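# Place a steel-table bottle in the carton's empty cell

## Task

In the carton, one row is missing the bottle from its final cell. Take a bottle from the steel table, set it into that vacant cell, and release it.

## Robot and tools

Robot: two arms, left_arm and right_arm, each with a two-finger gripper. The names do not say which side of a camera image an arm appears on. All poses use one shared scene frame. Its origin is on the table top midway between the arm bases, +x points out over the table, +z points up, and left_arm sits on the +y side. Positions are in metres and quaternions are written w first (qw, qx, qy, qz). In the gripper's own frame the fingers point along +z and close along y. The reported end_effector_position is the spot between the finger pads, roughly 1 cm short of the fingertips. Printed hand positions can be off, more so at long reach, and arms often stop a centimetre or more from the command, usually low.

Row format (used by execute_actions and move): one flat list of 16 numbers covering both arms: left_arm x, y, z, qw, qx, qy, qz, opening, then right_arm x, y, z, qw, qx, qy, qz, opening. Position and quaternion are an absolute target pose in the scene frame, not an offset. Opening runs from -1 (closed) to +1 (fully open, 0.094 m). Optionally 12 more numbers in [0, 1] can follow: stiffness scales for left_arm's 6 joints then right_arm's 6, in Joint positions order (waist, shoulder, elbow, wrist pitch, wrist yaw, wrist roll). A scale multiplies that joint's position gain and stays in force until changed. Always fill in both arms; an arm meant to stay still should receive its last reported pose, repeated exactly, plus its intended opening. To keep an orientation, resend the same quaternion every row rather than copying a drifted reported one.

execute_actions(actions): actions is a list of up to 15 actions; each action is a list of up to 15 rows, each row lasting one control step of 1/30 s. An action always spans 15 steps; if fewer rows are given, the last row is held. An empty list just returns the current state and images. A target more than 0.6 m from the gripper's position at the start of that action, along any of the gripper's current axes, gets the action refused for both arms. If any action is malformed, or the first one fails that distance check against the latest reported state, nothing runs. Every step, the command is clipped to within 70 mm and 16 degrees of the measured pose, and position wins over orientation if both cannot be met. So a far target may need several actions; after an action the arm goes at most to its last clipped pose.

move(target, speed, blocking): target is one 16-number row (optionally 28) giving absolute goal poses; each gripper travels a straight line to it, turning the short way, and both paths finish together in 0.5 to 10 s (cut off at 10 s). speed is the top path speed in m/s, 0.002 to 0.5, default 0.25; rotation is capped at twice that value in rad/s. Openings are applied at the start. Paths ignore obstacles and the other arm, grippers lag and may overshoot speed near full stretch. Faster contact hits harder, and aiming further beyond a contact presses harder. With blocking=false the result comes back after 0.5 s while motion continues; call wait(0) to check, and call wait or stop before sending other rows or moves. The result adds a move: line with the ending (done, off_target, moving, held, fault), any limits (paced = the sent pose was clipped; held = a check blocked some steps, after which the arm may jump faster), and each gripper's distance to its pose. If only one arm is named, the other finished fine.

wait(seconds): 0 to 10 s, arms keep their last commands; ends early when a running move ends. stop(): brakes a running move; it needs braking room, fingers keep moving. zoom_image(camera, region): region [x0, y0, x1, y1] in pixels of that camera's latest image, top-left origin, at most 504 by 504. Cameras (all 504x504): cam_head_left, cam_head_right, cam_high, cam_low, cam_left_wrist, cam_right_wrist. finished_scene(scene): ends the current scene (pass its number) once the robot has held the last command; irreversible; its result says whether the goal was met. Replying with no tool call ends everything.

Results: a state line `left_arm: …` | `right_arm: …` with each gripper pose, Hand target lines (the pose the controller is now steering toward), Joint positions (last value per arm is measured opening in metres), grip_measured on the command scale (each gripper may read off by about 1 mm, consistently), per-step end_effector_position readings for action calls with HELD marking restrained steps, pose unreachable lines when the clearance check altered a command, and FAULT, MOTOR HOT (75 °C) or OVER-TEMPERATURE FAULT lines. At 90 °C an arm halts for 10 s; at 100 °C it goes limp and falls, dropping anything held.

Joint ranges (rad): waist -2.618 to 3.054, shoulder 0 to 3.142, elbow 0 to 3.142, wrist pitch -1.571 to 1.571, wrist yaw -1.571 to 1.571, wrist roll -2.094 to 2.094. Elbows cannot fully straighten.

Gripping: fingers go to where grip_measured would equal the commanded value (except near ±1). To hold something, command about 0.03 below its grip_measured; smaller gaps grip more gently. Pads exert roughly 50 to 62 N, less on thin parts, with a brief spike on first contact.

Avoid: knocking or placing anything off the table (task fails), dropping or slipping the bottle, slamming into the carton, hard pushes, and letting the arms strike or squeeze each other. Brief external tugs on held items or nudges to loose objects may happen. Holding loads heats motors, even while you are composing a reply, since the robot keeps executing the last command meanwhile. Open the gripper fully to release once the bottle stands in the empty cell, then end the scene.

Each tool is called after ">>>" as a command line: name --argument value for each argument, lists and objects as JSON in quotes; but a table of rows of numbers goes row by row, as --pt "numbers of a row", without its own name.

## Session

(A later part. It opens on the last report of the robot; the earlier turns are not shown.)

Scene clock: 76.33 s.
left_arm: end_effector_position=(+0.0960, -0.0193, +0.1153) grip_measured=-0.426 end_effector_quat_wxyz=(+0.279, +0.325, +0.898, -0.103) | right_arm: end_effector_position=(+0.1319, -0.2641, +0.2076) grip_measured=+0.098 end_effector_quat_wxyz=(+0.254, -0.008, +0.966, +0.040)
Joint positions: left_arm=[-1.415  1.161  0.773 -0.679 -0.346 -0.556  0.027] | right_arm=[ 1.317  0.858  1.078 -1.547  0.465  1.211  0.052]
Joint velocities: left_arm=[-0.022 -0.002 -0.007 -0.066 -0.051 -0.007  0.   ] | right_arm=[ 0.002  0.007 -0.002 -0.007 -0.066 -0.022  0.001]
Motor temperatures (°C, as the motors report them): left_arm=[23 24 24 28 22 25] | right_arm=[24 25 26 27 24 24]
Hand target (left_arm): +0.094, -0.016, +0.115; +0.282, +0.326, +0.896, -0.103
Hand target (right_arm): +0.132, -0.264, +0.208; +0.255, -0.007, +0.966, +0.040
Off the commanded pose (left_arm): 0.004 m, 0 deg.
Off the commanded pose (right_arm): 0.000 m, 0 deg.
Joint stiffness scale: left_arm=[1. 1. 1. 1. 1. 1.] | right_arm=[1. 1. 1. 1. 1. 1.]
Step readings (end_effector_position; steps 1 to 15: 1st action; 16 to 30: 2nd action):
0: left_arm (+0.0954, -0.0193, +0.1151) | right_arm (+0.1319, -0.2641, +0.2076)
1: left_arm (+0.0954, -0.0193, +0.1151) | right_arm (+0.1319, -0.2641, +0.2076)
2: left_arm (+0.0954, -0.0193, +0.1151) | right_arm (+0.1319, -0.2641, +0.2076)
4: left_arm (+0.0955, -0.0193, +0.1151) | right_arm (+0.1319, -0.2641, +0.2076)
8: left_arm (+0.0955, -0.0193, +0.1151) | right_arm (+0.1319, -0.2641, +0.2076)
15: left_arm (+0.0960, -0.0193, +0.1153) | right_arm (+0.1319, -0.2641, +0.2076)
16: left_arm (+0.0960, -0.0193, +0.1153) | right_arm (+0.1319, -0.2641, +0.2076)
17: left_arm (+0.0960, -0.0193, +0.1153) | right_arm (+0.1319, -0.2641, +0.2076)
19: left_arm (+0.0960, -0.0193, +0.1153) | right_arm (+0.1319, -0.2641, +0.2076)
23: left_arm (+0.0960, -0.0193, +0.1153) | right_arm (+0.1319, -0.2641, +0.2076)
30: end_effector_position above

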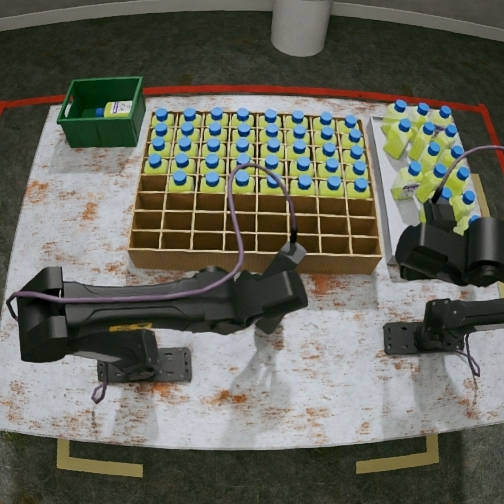

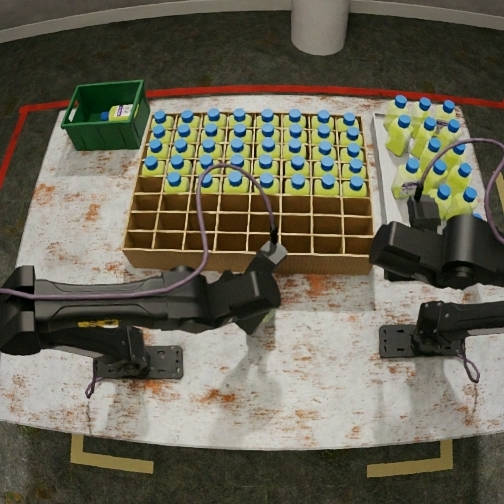

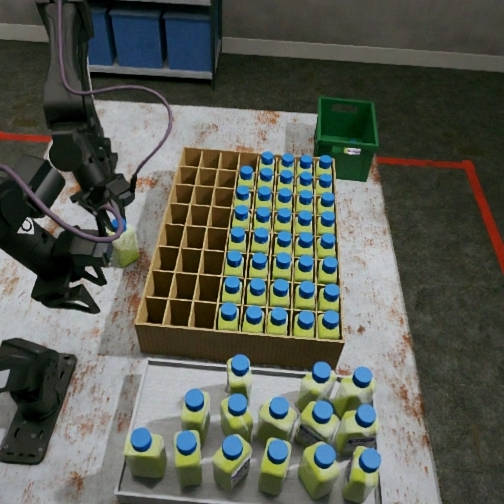

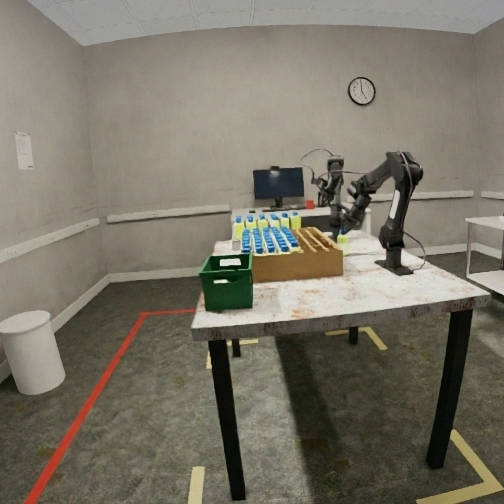

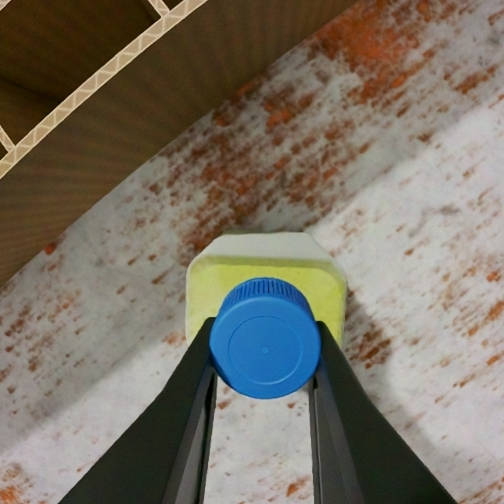

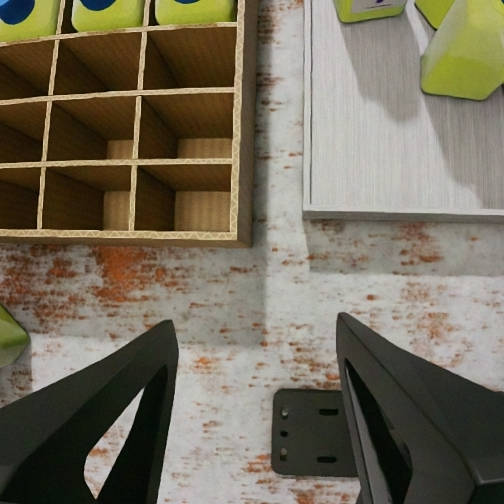

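>>> move --target '[0.125,0.03,0.25,0.2936,0.2064,0.9311,-0.0651,-0.456,0.1321,-0.2642,0.2077,0.255,-0.007,0.966,0.040,0.1]' --speed 0.12

Scene clock: 80.07 s.
left_arm: end_effector_position=(+0.1165, +0.0332, +0.2422) grip_measured=-0.438 end_effector_quat_wxyz=(+0.283, +0.220, +0.931, -0.068) | right_arm: end_effector_position=(+0.1319, -0.2641, +0.2076) grip_measured=+0.098 end_effector_quat_wxyz=(+0.254, -0.008, +0.966, +0.040)
Joint positions: left_arm=[-1.319  1.128  1.281 -1.279 -0.401 -0.688  0.026] | right_arm=[ 1.317  0.858  1.078 -1.547  0.465  1.211  0.052]
Joint velocities: left_arm=[ 0.002 -0.012 -0.007 -0.022 -0.051 -0.095  0.   ] | right_arm=[-0.007  0.002 -0.027 -0.095  0.037 -0.051 -0.001]
Motor temperatures (°C, as the motors report them): left_arm=[23 25 24 28 22 25] | right_arm=[24 25 26 27 24 24]
Hand target (left_arm): +0.123, +0.034, +0.249; +0.295, +0.207, +0.931, -0.064
Hand target (right_arm): +0.132, -0.264, +0.208; +0.255, -0.007, +0.966, +0.040
Off the commanded pose (left_arm): 0.012 m, 2 deg.
Off the commanded pose (right_arm): 0.000 m, 0 deg.
Joint stiffness scale: left_arm=[1. 1. 1. 1. 1. 1.] | right_arm=[1. 1. 1. 1. 1. 1.]
move: off_target (left_arm)

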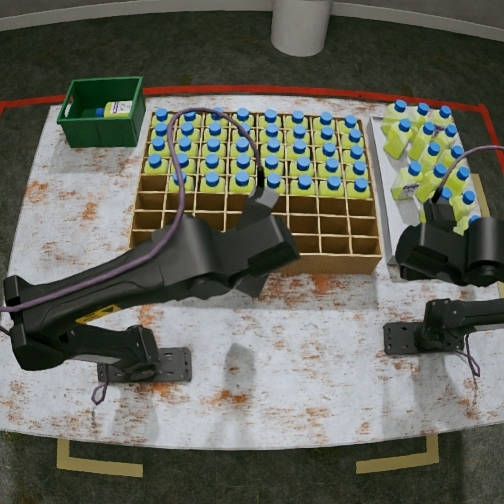

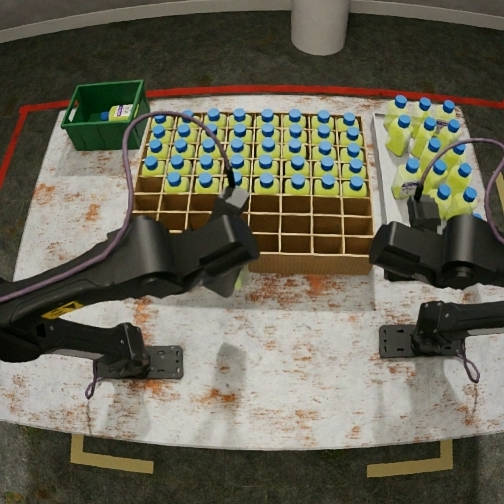

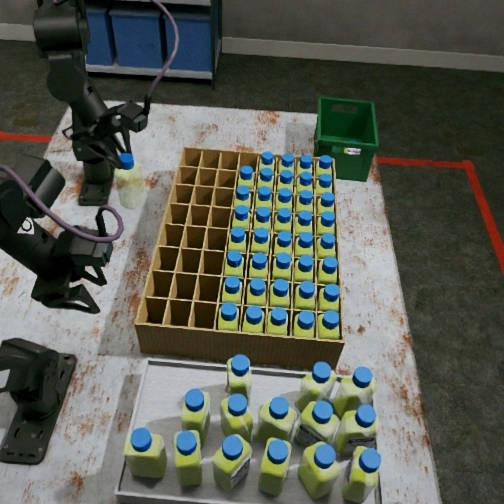

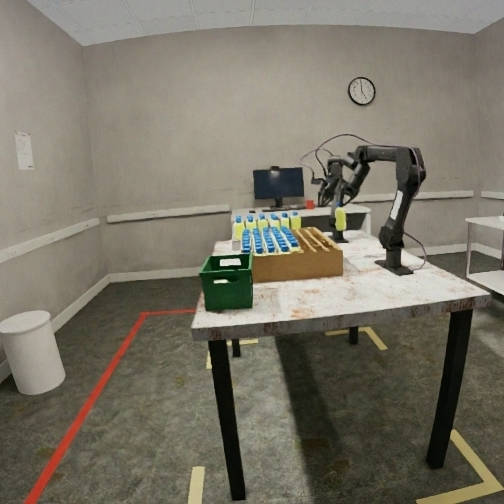

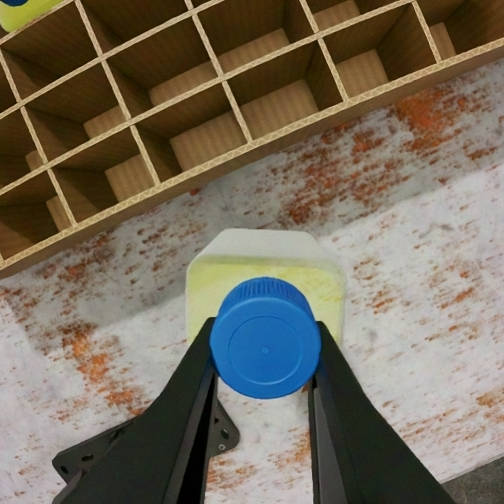

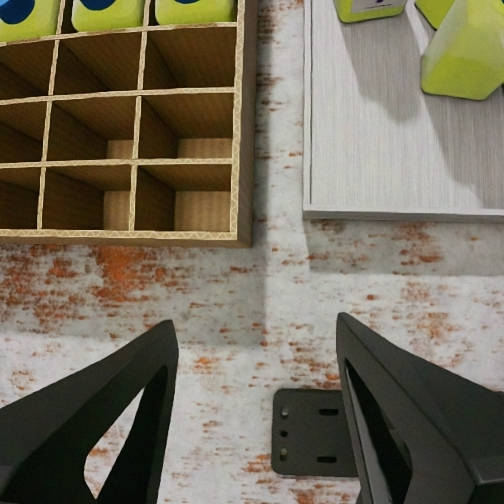

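>>> move --target '[0.375,0.217,0.262,0.3213,0.0190,0.9467,-0.00645,-0.46,0.1321,-0.2642,0.2077,0.255,-0.007,0.966,0.040,0.1]' --speed 0.18

Scene clock: 84.23 s.
left_arm: end_effector_position=(+0.3635, +0.2178, +0.2504) grip_measured=-0.438 end_effector_quat_wxyz=(+0.304, +0.021, +0.952, +0.010) | right_arm: end_effector_position=(+0.1318, -0.2641, +0.2076) grip_measured=+0.098 end_effector_quat_wxyz=(+0.254, -0.008, +0.966, +0.040)
Joint positions: left_arm=[-0.153  1.518  1.562 -1.    -0.051 -0.018  0.026] | right_arm=[ 1.317  0.858  1.078 -1.547  0.464  1.211  0.052]
Joint velocities: left_arm=[-0.017  0.007  0.007 -0.007  0.037  0.051 -0.   ] | right_arm=[ 0.007 -0.002  0.002 -0.022  0.125 -0.037 -0.001]
Motor temperatures (°C, as the motors report them): left_arm=[23 24 24 28 22 25] | right_arm=[24 25 26 27 24 24]
Hand target (left_arm): +0.371, +0.219, +0.265; +0.325, +0.022, +0.945, +0.007
Hand target (right_arm): +0.132, -0.264, +0.208; +0.255, -0.007, +0.966, +0.040
Off the commanded pose (left_arm): 0.016 m, 3 deg.
Off the commanded pose (right_arm): 0.000 m, 0 deg.
Joint stiffness scale: left_arm=[1. 1. 1. 1. 1. 1.] | right_arm=[1. 1. 1. 1. 1. 1.]
move: off_target (left_arm)

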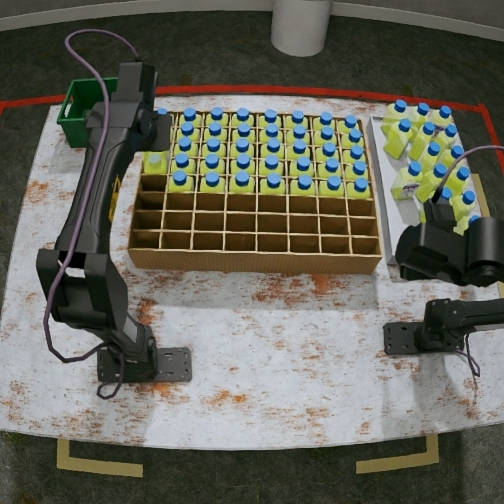

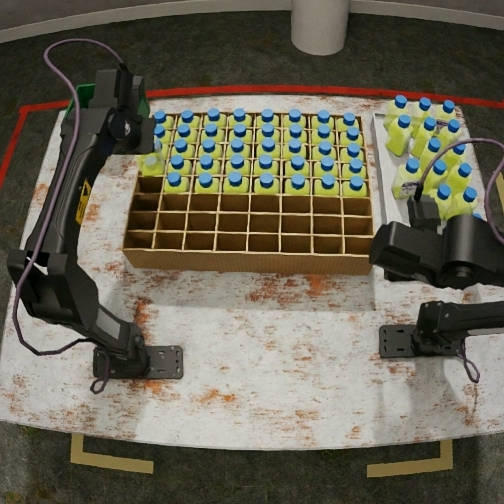

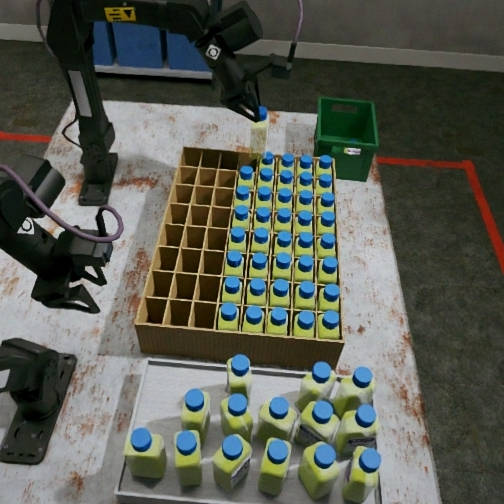

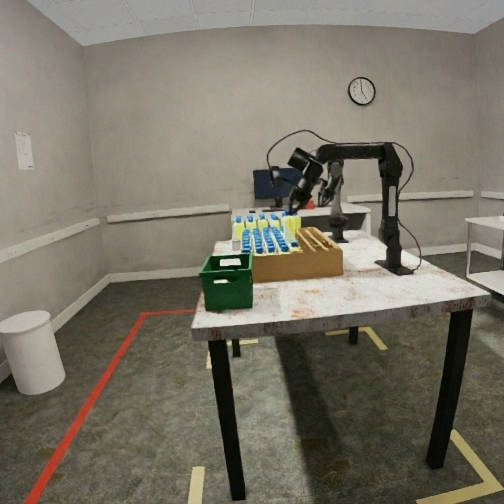

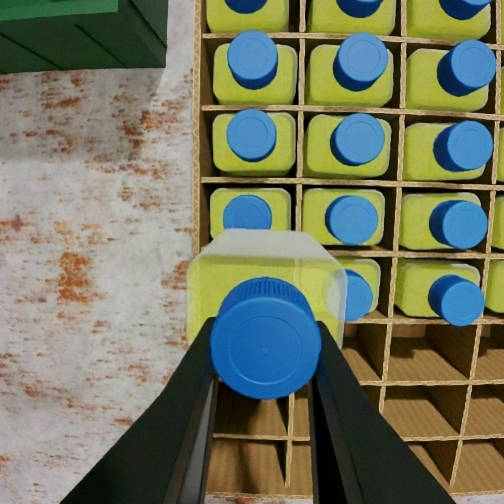

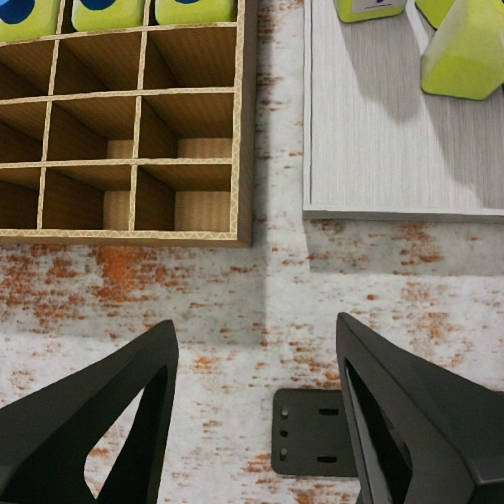

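>>> zoom_image --camera "cam_high" --region '[190, 80, 330, 200]'

>>> zoom_image --camera "cam_low" --region '[230, 150, 350, 270]'

Region (190, 80, 330, 200) of cam_high's 504x504 image, scaled by 3.600, with more detail than that image has; it fills the top 432 rows of this view, and the rest is white.

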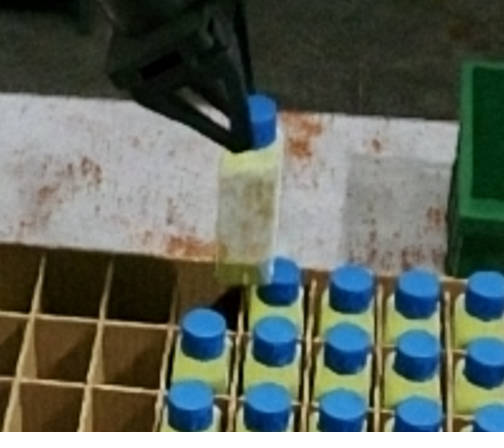

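Region (230, 150, 350, 270) of cam_low's 504x504 image, scaled by 4.200, with more detail than that image has.

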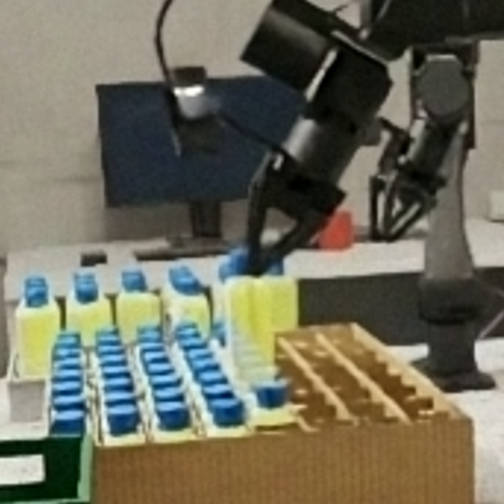

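>>> execute_actions --actions '[[[0.3697,0.2196,0.2645,0.3247,0.0227,0.9451,0.005,-0.46,0.1321,-0.2642,0.2077,0.255,-0.007,0.966,0.040,0.1],[0.3684,0.2202,0.264,0.3245,0.0235,0.9452,0.003,-0.46,0.1321,-0.2642,0.2077,0.255,-0.007,0.966,0.040,0.1],[0.367,0.2208,0.2635,0.3242,0.0242,0.9453,0.001,-0.46,0.1321,-0.2642,0.2077,0.255,-0.007,0.966,0.040,0.1],[0.3657,0.2214,0.263,0.324,0.025,0.9454,-0.001,-0.46,0.1321,-0.2642,0.2077,0.255,-0.007,0.966,0.040,0.1],[0.3643,0.222,0.2625,0.3237,0.0257,0.9454,-0.003,-0.46,0.1321,-0.2642,0.2077,0.255,-0.007,0.966,0.040,0.1],[0.363,0.2226,0.262,0.3235,0.0264,0.9455,-0.005,-0.46,0.1321,-0.2642,0.2077,0.255,-0.007,0.966,0.040,0.1],[0.3617,0.2232,0.2615,0.3232,0.0272,0.9456,-0.007,-0.46,0.1321,-0.2642,0.2077,0.255,-0.007,0.966,0.040,0.1],[0.3603,0.2238,0.261,0.323,0.0279,0.9457,-0.009,-0.46,0.1321,-0.2642,0.2077,0.255,-0.007,0.966,0.040,0.1],[0.359,0.2244,0.2605,0.3227,0.0286,0.9457,-0.011,-0.46,0.1321,-0.2642,0.2077,0.255,-0.007,0.966,0.040,0.1],[0.3577,0.225,0.26,0.3225,0.0294,0.9458,-0.013,-0.46,0.1321,-0.2642,0.2077,0.255,-0.007,0.966,0.040,0.1],[0.3563,0.2256,0.2595,0.3222,0.0301,0.9459,-0.015,-0.46,0.1321,-0.2642,0.2077,0.255,-0.007,0.966,0.040,0.1],[0.355,0.2262,0.259,0.322,0.0308,0.9459,-0.017,-0.46,0.1321,-0.2642,0.2077,0.255,-0.007,0.966,0.040,0.1],[0.3537,0.2268,0.2587,0.3217,0.0316,0.946,-0.019,-0.46,0.1321,-0.2642,0.2077,0.255,-0.007,0.966,0.040,0.1],[0.3523,0.2274,0.2583,0.3215,0.0323,0.946,-0.0205,-0.46,0.1321,-0.2642,0.2077,0.255,-0.007,0.966,0.040,0.1],[0.351,0.228,0.258,0.3212,0.033,0.9461,-0.022,-0.46,0.1321,-0.2642,0.2077,0.255,-0.007,0.966,0.040,0.1]],[[0.351,0.228,0.258,0.3212,0.033,0.9461,-0.022,-0.46,0.1321,-0.2642,0.2077,0.255,-0.007,0.966,0.040,0.1]]]'

Scene clock: 92.07 s.
left_arm: end_effector_position=(+0.3514, +0.2258, +0.2501) grip_measured=-0.438 end_effector_quat_wxyz=(+0.305, +0.032, +0.952, -0.020) | right_arm: end_effector_position=(+0.1318, -0.2641, +0.2076) grip_measured=+0.098 end_effector_quat_wxyz=(+0.254, -0.008, +0.966, +0.040)
Joint positions: left_arm=[-0.087  1.468  1.513 -0.996  0.05   0.039  0.026] | right_arm=[ 1.317  0.858  1.078 -1.547  0.464  1.211  0.052]
Joint velocities: left_arm=[ 0.002  0.012 -0.017 -0.037  0.007  0.007  0.   ] | right_arm=[ 0.022 -0.002  0.012  0.081  0.066 -0.007 -0.   ]
Motor temperatures (°C, as the motors report them): left_arm=[23 25 25 29 22 25] | right_arm=[24 25 26 27 24 24]
Hand target (left_arm): +0.351, +0.228, +0.258; +0.321, +0.033, +0.946, -0.021
Hand target (right_arm): +0.132, -0.264, +0.208; +0.255, -0.007, +0.966, +0.040
Off the commanded pose (left_arm): 0.008 m, 2 deg.
Off the commanded pose (right_arm): 0.000 m, 0 deg.
Joint stiffness scale: left_arm=[1. 1. 1. 1. 1. 1.] | right_arm=[1. 1. 1. 1. 1. 1.]
Step readings (end_effector_position; steps 1 to 15: 1st action; 16 to 30: 2nd action):
0: left_arm (+0.3634, +0.2174, +0.2504) | right_arm (+0.1318, -0.2641, +0.2076)
1: left_arm (+0.3634, +0.2172, +0.2504) | right_arm (+0.1318, -0.2641, +0.2076)
2: left_arm (+0.3634, +0.2170, +0.2503) | right_arm (+0.1318, -0.2641, +0.2076)
4: left_arm (+0.3635, +0.2174, +0.2503) | right_arm (+0.1318, -0.2641, +0.2076)
8: left_arm (+0.3631, +0.2208, +0.2506) | right_arm (+0.1318, -0.2641, +0.2076)
15: left_arm (+0.3535, +0.2267, +0.2499) | right_arm (+0.1318, -0.2641, +0.2076)
16: left_arm (+0.3524, +0.2272, +0.2497) | right_arm (+0.1318, -0.2641, +0.2076)
17: left_arm (+0.3518, +0.2277, +0.2498) | right_arm (+0.1318, -0.2641, +0.2076)
19: left_arm (+0.3515, +0.2279, +0.2501) | right_arm (+0.1318, -0.2641, +0.2076)
23: left_arm (+0.3514, +0.2266, +0.2501) | right_arm (+0.1318, -0.2641, +0.2076)
30: end_effector_position above

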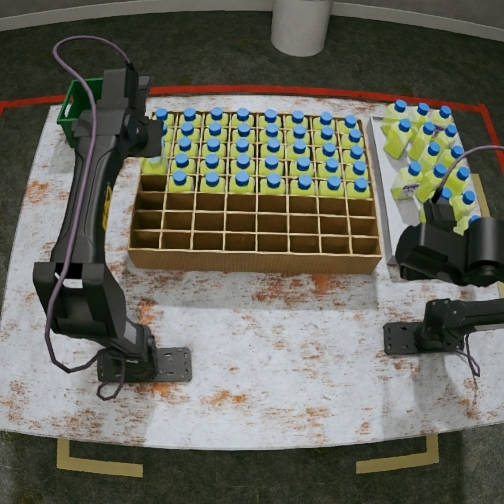

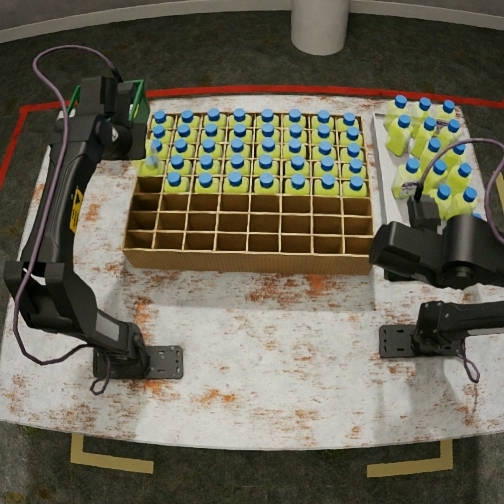

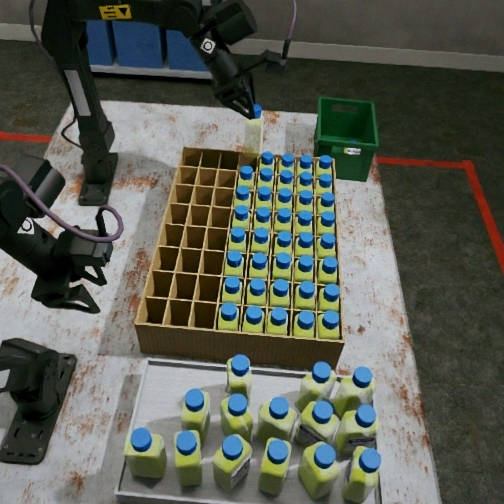

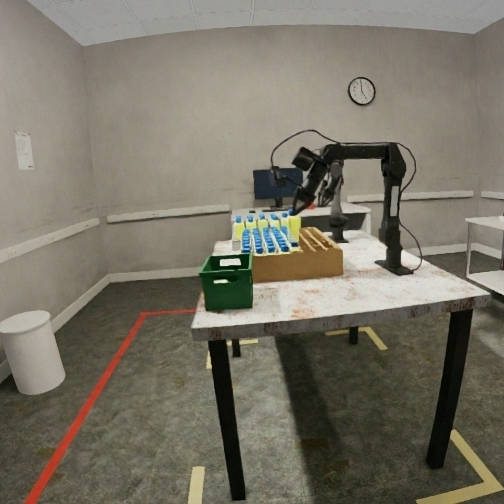

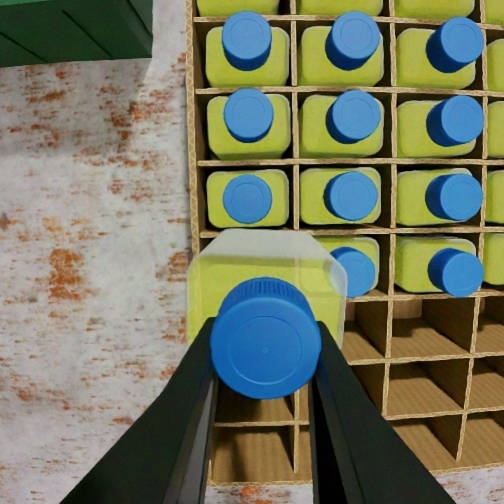

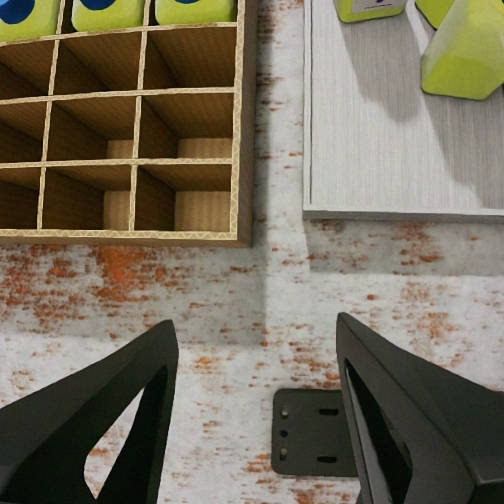

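>>> zoom_image --camera "cam_high" --region '[190, 80, 330, 200]'

>>> zoom_image --camera "cam_head_right" --region '[100, 100, 220, 220]'

>>> zoom_image --camera "cam_low" --region '[240, 180, 340, 270]'

Region (190, 80, 330, 200) of cam_high's 504x504 image, scaled by 3.600, with more detail than that image has; it fills the top 432 rows of this view, and the rest is white.

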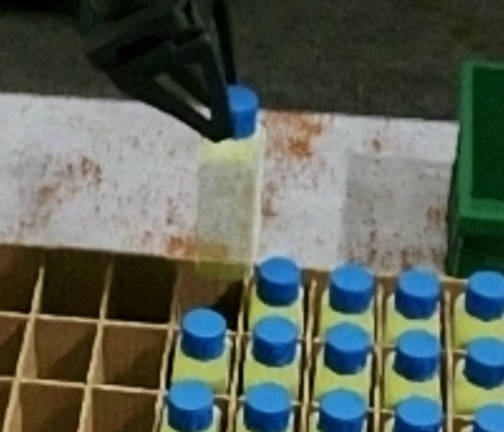

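Region (100, 100, 220, 220) of cam_head_right's 504x504 image, scaled by 4.200, with more detail than that image has.

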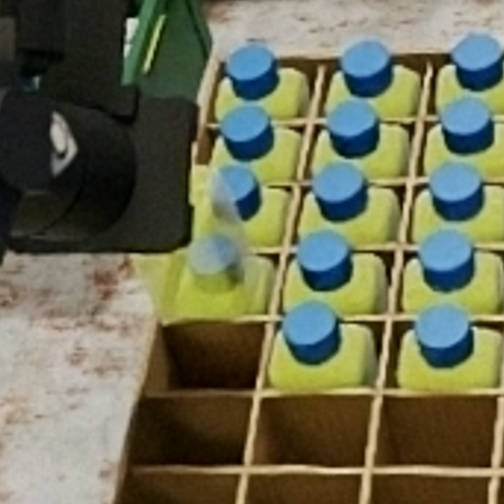

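Region (240, 180, 340, 270) of cam_low's 504x504 image, scaled by 5.040, with more detail than that image has; it fills the top 454 rows of this view, and the rest is white.

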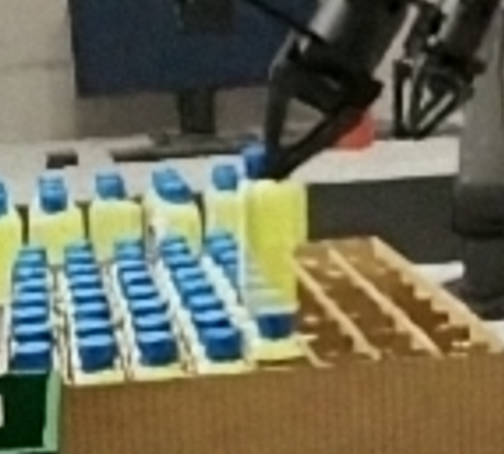

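>>> zoom_image --camera "cam_left_wrist" --region '[170, 60, 504, 394]'

Region (170, 60, 504, 394) of cam_left_wrist's 504x504 image, scaled by 1.509, with more detail than that image has.

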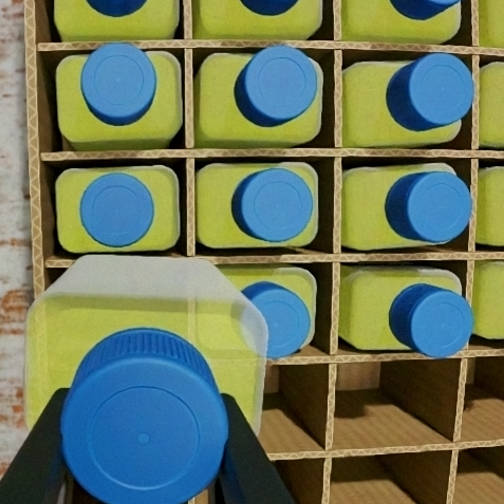

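>>> execute_actions --actions '[[[0.3505,0.2283,0.258,0.3212,0.0333,0.9461,-0.0206,-0.46,0.1321,-0.2642,0.2077,0.255,-0.007,0.966,0.040,0.1],[0.35,0.2286,0.258,0.3212,0.0337,0.9461,-0.0192,-0.46,0.1321,-0.2642,0.2077,0.255,-0.007,0.966,0.040,0.1],[0.3494,0.2289,0.258,0.3212,0.034,0.9461,-0.0178,-0.46,0.1321,-0.2642,0.2077,0.255,-0.007,0.966,0.040,0.1],[0.3489,0.2293,0.258,0.3212,0.0343,0.9461,-0.0164,-0.46,0.1321,-0.2642,0.2077,0.255,-0.007,0.966,0.040,0.1],[0.3484,0.2296,0.258,0.3212,0.0347,0.9461,-0.015,-0.46,0.1321,-0.2642,0.2077,0.255,-0.007,0.966,0.040,0.1],[0.3479,0.2299,0.258,0.3212,0.035,0.9461,-0.0136,-0.46,0.1321,-0.2642,0.2077,0.255,-0.007,0.966,0.040,0.1],[0.3474,0.2302,0.258,0.3212,0.0353,0.9461,-0.0122,-0.46,0.1321,-0.2642,0.2077,0.255,-0.007,0.966,0.040,0.1],[0.3468,0.2305,0.258,0.3212,0.0357,0.9461,-0.0108,-0.46,0.1321,-0.2642,0.2077,0.255,-0.007,0.966,0.040,0.1],[0.3463,0.2308,0.258,0.3212,0.036,0.9461,-0.0094,-0.46,0.1321,-0.2642,0.2077,0.255,-0.007,0.966,0.040,0.1],[0.3458,0.2311,0.258,0.3212,0.0363,0.9461,-0.008,-0.46,0.1321,-0.2642,0.2077,0.255,-0.007,0.966,0.040,0.1],[0.3453,0.2315,0.258,0.3212,0.0367,0.9461,-0.0066,-0.46,0.1321,-0.2642,0.2077,0.255,-0.007,0.966,0.040,0.1],[0.3448,0.2318,0.258,0.3212,0.037,0.9461,-0.0052,-0.46,0.1321,-0.2642,0.2077,0.255,-0.007,0.966,0.040,0.1],[0.3442,0.2321,0.258,0.3212,0.0373,0.9461,-0.0038,-0.46,0.1321,-0.2642,0.2077,0.255,-0.007,0.966,0.040,0.1],[0.3437,0.2324,0.258,0.3212,0.0377,0.9461,-0.0024,-0.46,0.1321,-0.2642,0.2077,0.255,-0.007,0.966,0.040,0.1],[0.3432,0.2327,0.258,0.3212,0.038,0.9461,-0.001,-0.46,0.1321,-0.2642,0.2077,0.255,-0.007,0.966,0.040,0.1]],[[0.3432,0.2327,0.258,0.3212,0.038,0.9461,-0.001,-0.46,0.1321,-0.2642,0.2077,0.255,-0.007,0.966,0.040,0.1]]]'

Scene clock: 99.63 s.
left_arm: end_effector_position=(+0.3448, +0.2299, +0.2509) grip_measured=-0.438 end_effector_quat_wxyz=(+0.308, +0.038, +0.951, -0.006) | right_arm: end_effector_position=(+0.1318, -0.2641, +0.2076) grip_measured=+0.098 end_effector_quat_wxyz=(+0.254, -0.008, +0.966, +0.040)
Joint positions: left_arm=[-0.087  1.439  1.489 -0.995  0.027  0.057  0.026] | right_arm=[ 1.317  0.858  1.078 -1.547  0.464  1.211  0.052]
Joint velocities: left_arm=[-0.002  0.007  0.002 -0.007  0.022  0.007 -0.   ] | right_arm=[-0.002  0.002  0.007 -0.022 -0.007  0.007  0.001]
Motor temperatures (°C, as the motors report them): left_arm=[23 26 25 29 22 25] | right_arm=[24 24 26 27 24 24]
Hand target (left_arm): +0.343, +0.233, +0.258; +0.321, +0.038, +0.946, -0.001
Hand target (right_arm): +0.132, -0.264, +0.208; +0.255, -0.007, +0.966, +0.040
Off the commanded pose (left_arm): 0.008 m, 2 deg.
Off the commanded pose (right_arm): 0.000 m, 0 deg.
Joint stiffness scale: left_arm=[1. 1. 1. 1. 1. 1.] | right_arm=[1. 1. 1. 1. 1. 1.]
Step readings (end_effector_position; steps 1 to 15: 1st action; 16 to 30: 2nd action):
0: left_arm (+0.3514, +0.2256, +0.2501) | right_arm (+0.1318, -0.2641, +0.2076)
1: left_arm (+0.3514, +0.2256, +0.2501) | right_arm (+0.1318, -0.2641, +0.2076)
2: left_arm (+0.3514, +0.2256, +0.2501) | right_arm (+0.1318, -0.2641, +0.2076)
4: left_arm (+0.3514, +0.2256, +0.2501) | right_arm (+0.1318, -0.2641, +0.2076)
8: left_arm (+0.3490, +0.2259, +0.2493) | right_arm (+0.1318, -0.2641, +0.2076)
15: left_arm (+0.3455, +0.2282, +0.2503) | right_arm (+0.1318, -0.2641, +0.2076)
16: left_arm (+0.3451, +0.2286, +0.2506) | right_arm (+0.1318, -0.2641, +0.2076)
17: left_arm (+0.3449, +0.2289, +0.2507) | right_arm (+0.1318, -0.2641, +0.2076)
19: left_arm (+0.3448, +0.2292, +0.2509) | right_arm (+0.1318, -0.2641, +0.2076)
23: left_arm (+0.3448, +0.2297, +0.2509) | right_arm (+0.1318, -0.2641, +0.2076)
30: end_effector_position above

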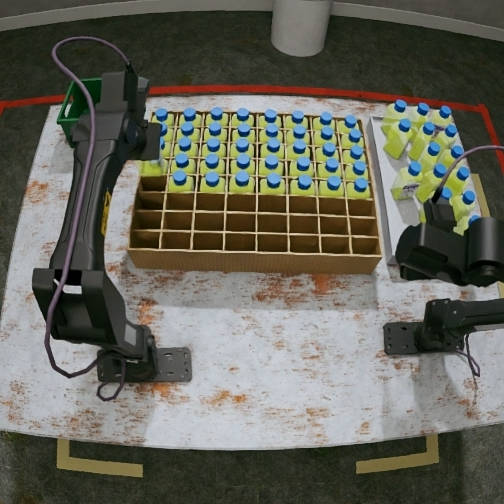

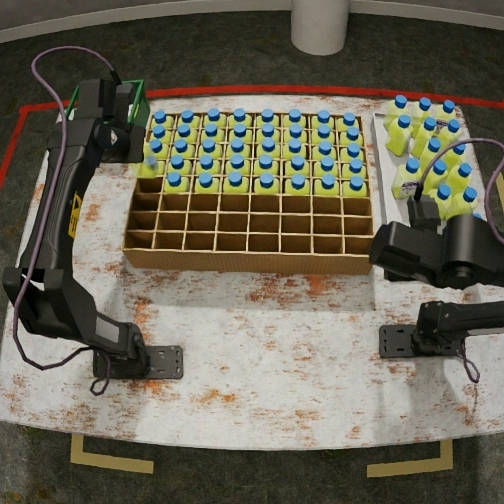

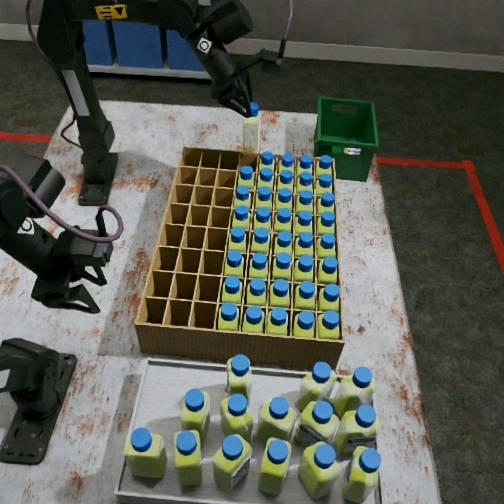

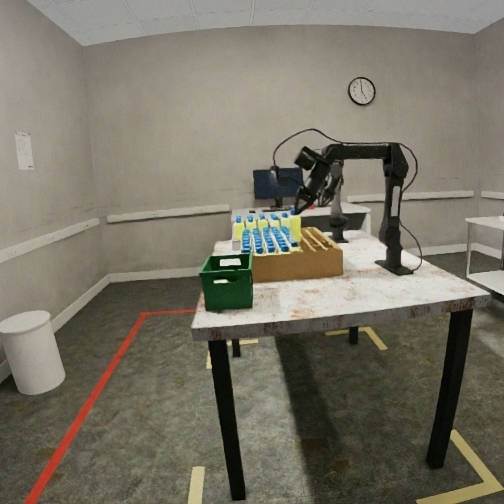

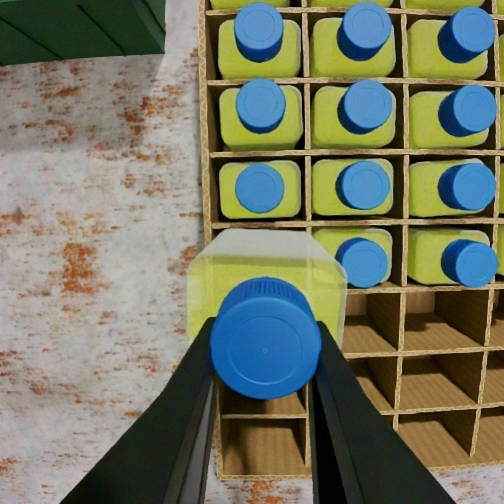

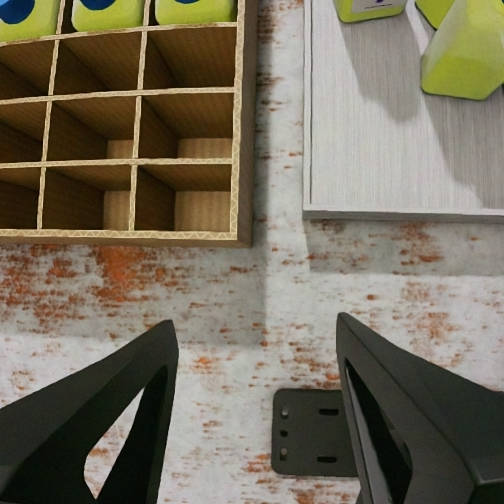

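>>> zoom_image --camera "cam_high" --region '[190, 80, 330, 200]'

>>> zoom_image --camera "cam_left_wrist" --region '[170, 60, 504, 394]'

Region (190, 80, 330, 200) of cam_high's 504x504 image, scaled by 3.600, with more detail than that image has; it fills the top 432 rows of this view, and the rest is white.

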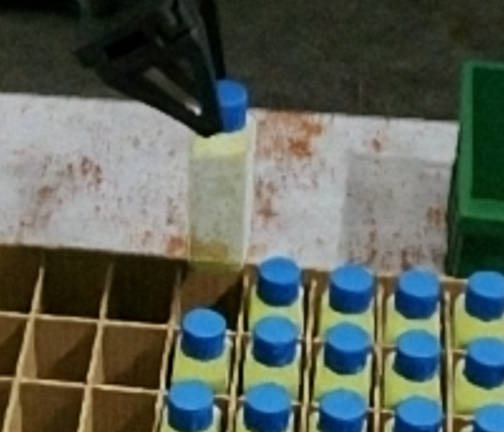

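Region (170, 60, 504, 394) of cam_left_wrist's 504x504 image, scaled by 1.509, with more detail than that image has.

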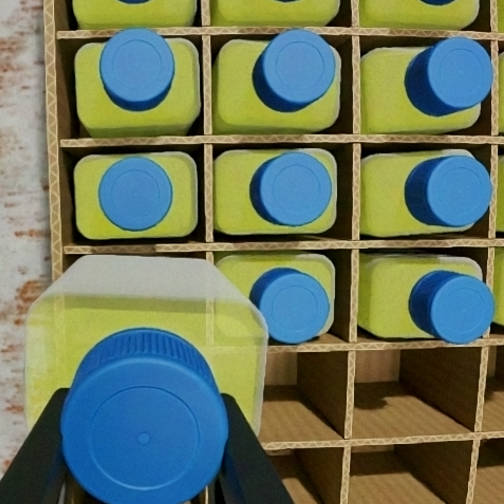

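>>> execute_actions --actions '[[[0.343,0.2329,0.258,0.3212,0.038,0.9461,-0.001,-0.46,0.1321,-0.2642,0.2077,0.255,-0.007,0.966,0.040,0.1],[0.3429,0.2332,0.258,0.3212,0.038,0.9461,-0.001,-0.46,0.1321,-0.2642,0.2077,0.255,-0.007,0.966,0.040,0.1],[0.3427,0.2334,0.258,0.3212,0.038,0.9461,-0.001,-0.46,0.1321,-0.2642,0.2077,0.255,-0.007,0.966,0.040,0.1],[0.3426,0.2337,0.258,0.3212,0.038,0.9461,-0.001,-0.46,0.1321,-0.2642,0.2077,0.255,-0.007,0.966,0.040,0.1],[0.3424,0.2339,0.258,0.3212,0.038,0.9461,-0.001,-0.46,0.1321,-0.2642,0.2077,0.255,-0.007,0.966,0.040,0.1],[0.3423,0.2342,0.258,0.3212,0.038,0.9461,-0.001,-0.46,0.1321,-0.2642,0.2077,0.255,-0.007,0.966,0.040,0.1],[0.3421,0.2344,0.258,0.3212,0.038,0.9461,-0.001,-0.46,0.1321,-0.2642,0.2077,0.255,-0.007,0.966,0.040,0.1],[0.342,0.2347,0.258,0.3212,0.038,0.9461,-0.001,-0.46,0.1321,-0.2642,0.2077,0.255,-0.007,0.966,0.040,0.1],[0.3418,0.2349,0.258,0.3212,0.038,0.9461,-0.001,-0.46,0.1321,-0.2642,0.2077,0.255,-0.007,0.966,0.040,0.1],[0.3417,0.2352,0.258,0.3212,0.038,0.9461,-0.001,-0.46,0.1321,-0.2642,0.2077,0.255,-0.007,0.966,0.040,0.1],[0.3415,0.2354,0.258,0.3212,0.038,0.9461,-0.001,-0.46,0.1321,-0.2642,0.2077,0.255,-0.007,0.966,0.040,0.1],[0.3414,0.2356,0.258,0.3212,0.038,0.9461,-0.001,-0.46,0.1321,-0.2642,0.2077,0.255,-0.007,0.966,0.040,0.1],[0.3413,0.2358,0.258,0.3212,0.038,0.9461,-0.001,-0.46,0.1321,-0.2642,0.2077,0.255,-0.007,0.966,0.040,0.1],[0.3412,0.236,0.258,0.3212,0.038,0.9461,-0.001,-0.46,0.1321,-0.2642,0.2077,0.255,-0.007,0.966,0.040,0.1],[0.3412,0.236,0.258,0.3212,0.038,0.9461,-0.001,-0.46,0.1321,-0.2642,0.2077,0.255,-0.007,0.966,0.040,0.1]],[[0.3412,0.236,0.258,0.3212,0.038,0.9461,-0.001,-0.46,0.1321,-0.2642,0.2077,0.255,-0.007,0.966,0.040,0.1]]]'

Scene clock: 104.47 s.
left_arm: end_effector_position=(+0.3448, +0.2299, +0.2509) grip_measured=-0.438 end_effector_quat_wxyz=(+0.308, +0.042, +0.951, -0.005) | right_arm: end_effector_position=(+0.1318, -0.2641, +0.2076) grip_measured=+0.098 end_effector_quat_wxyz=(+0.254, -0.008, +0.966, +0.040)
Joint positions: left_arm=[-0.087  1.439  1.489 -0.995  0.027  0.067  0.026] | right_arm=[ 1.317  0.858  1.078 -1.547  0.464  1.211  0.052]
Joint velocities: left_arm=[ 0.022 -0.012 -0.002  0.037  0.022 -0.066 -0.001] | right_arm=[ 0.017  0.002 -0.012 -0.051  0.051 -0.022  0.001]
Motor temperatures (°C, as the motors report them): left_arm=[23 26 25 30 22 25] | right_arm=[24 24 26 27 24 24]
Hand target (left_arm): +0.341, +0.236, +0.258; +0.321, +0.038, +0.946, -0.001
Hand target (right_arm): +0.132, -0.264, +0.208; +0.255, -0.007, +0.966, +0.040
Off the commanded pose (left_arm): 0.010 m, 2 deg.
Off the commanded pose (right_arm): 0.000 m, 0 deg.
Joint stiffness scale: left_arm=[1. 1. 1. 1. 1. 1.] | right_arm=[1. 1. 1. 1. 1. 1.]
Step readings (end_effector_position; steps 1 to 15: 1st action; 16 to 30: 2nd action):
0: left_arm (+0.3448, +0.2299, +0.2509) | right_arm (+0.1318, -0.2641, +0.2076)
1: left_arm (+0.3448, +0.2299, +0.2509) | right_arm (+0.1318, -0.2641, +0.2076)
2: left_arm (+0.3448, +0.2299, +0.2509) | right_arm (+0.1318, -0.2641, +0.2076)
4: left_arm (+0.3448, +0.2299, +0.2509) | right_arm (+0.1318, -0.2641, +0.2076)
8: left_arm (+0.3448, +0.2299, +0.2509) | right_arm (+0.1318, -0.2641, +0.2076)
15: left_arm (+0.3448, +0.2299, +0.2509) | right_arm (+0.1318, -0.2641, +0.2076)
16: left_arm (+0.3448, +0.2299, +0.2509) | right_arm (+0.1318, -0.2641, +0.2076)
17: left_arm (+0.3448, +0.2299, +0.2509) | right_arm (+0.1318, -0.2641, +0.2076)
19: left_arm (+0.3448, +0.2299, +0.2509) | right_arm (+0.1318, -0.2641, +0.2076)
23: left_arm (+0.3448, +0.2299, +0.2509) | right_arm (+0.1318, -0.2641, +0.2076)
30: end_effector_position above

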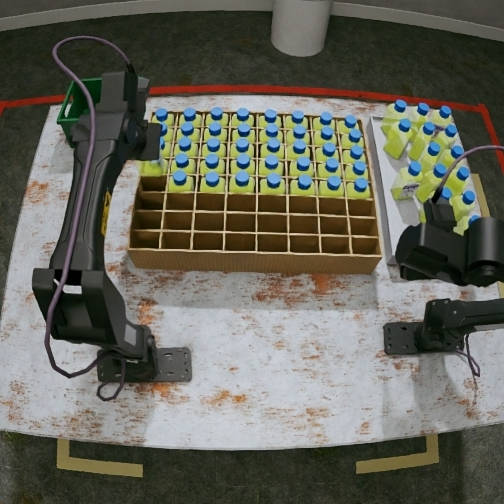

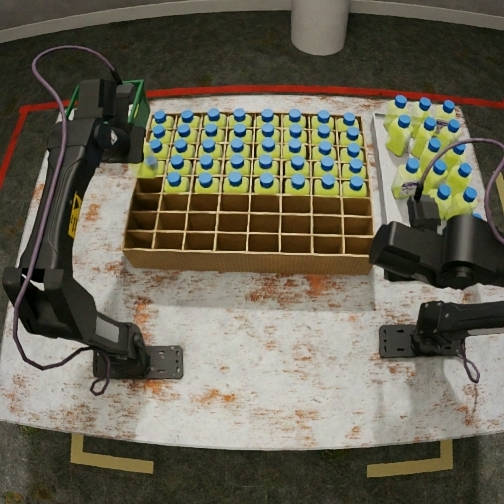

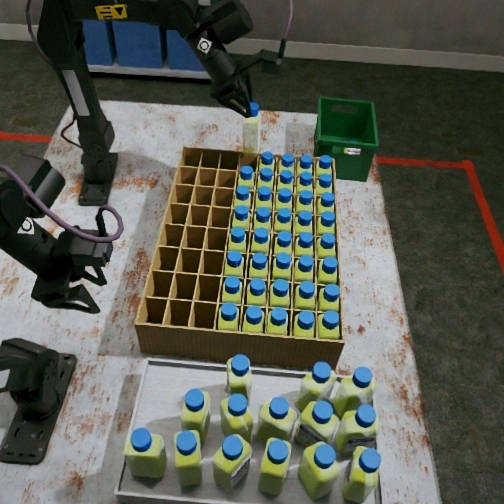

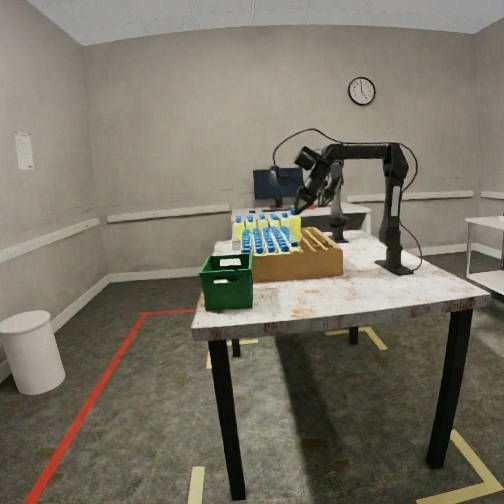

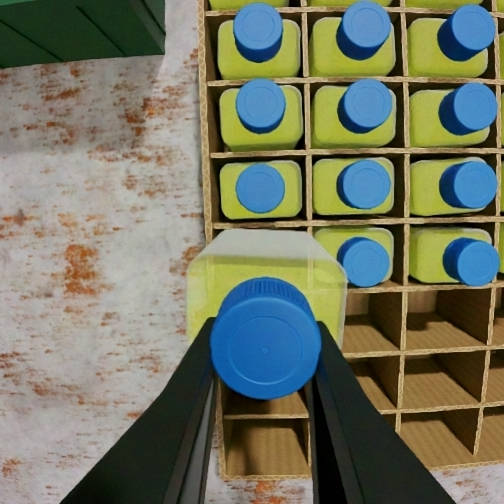

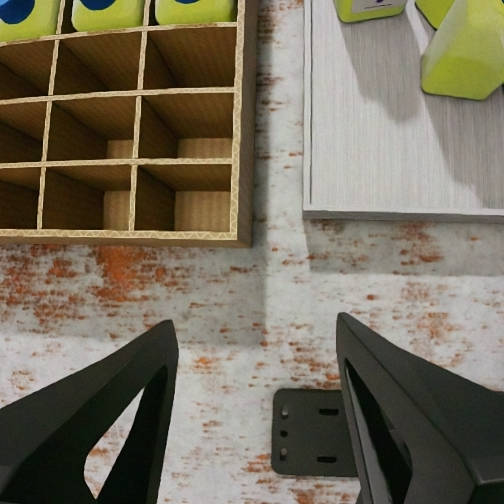

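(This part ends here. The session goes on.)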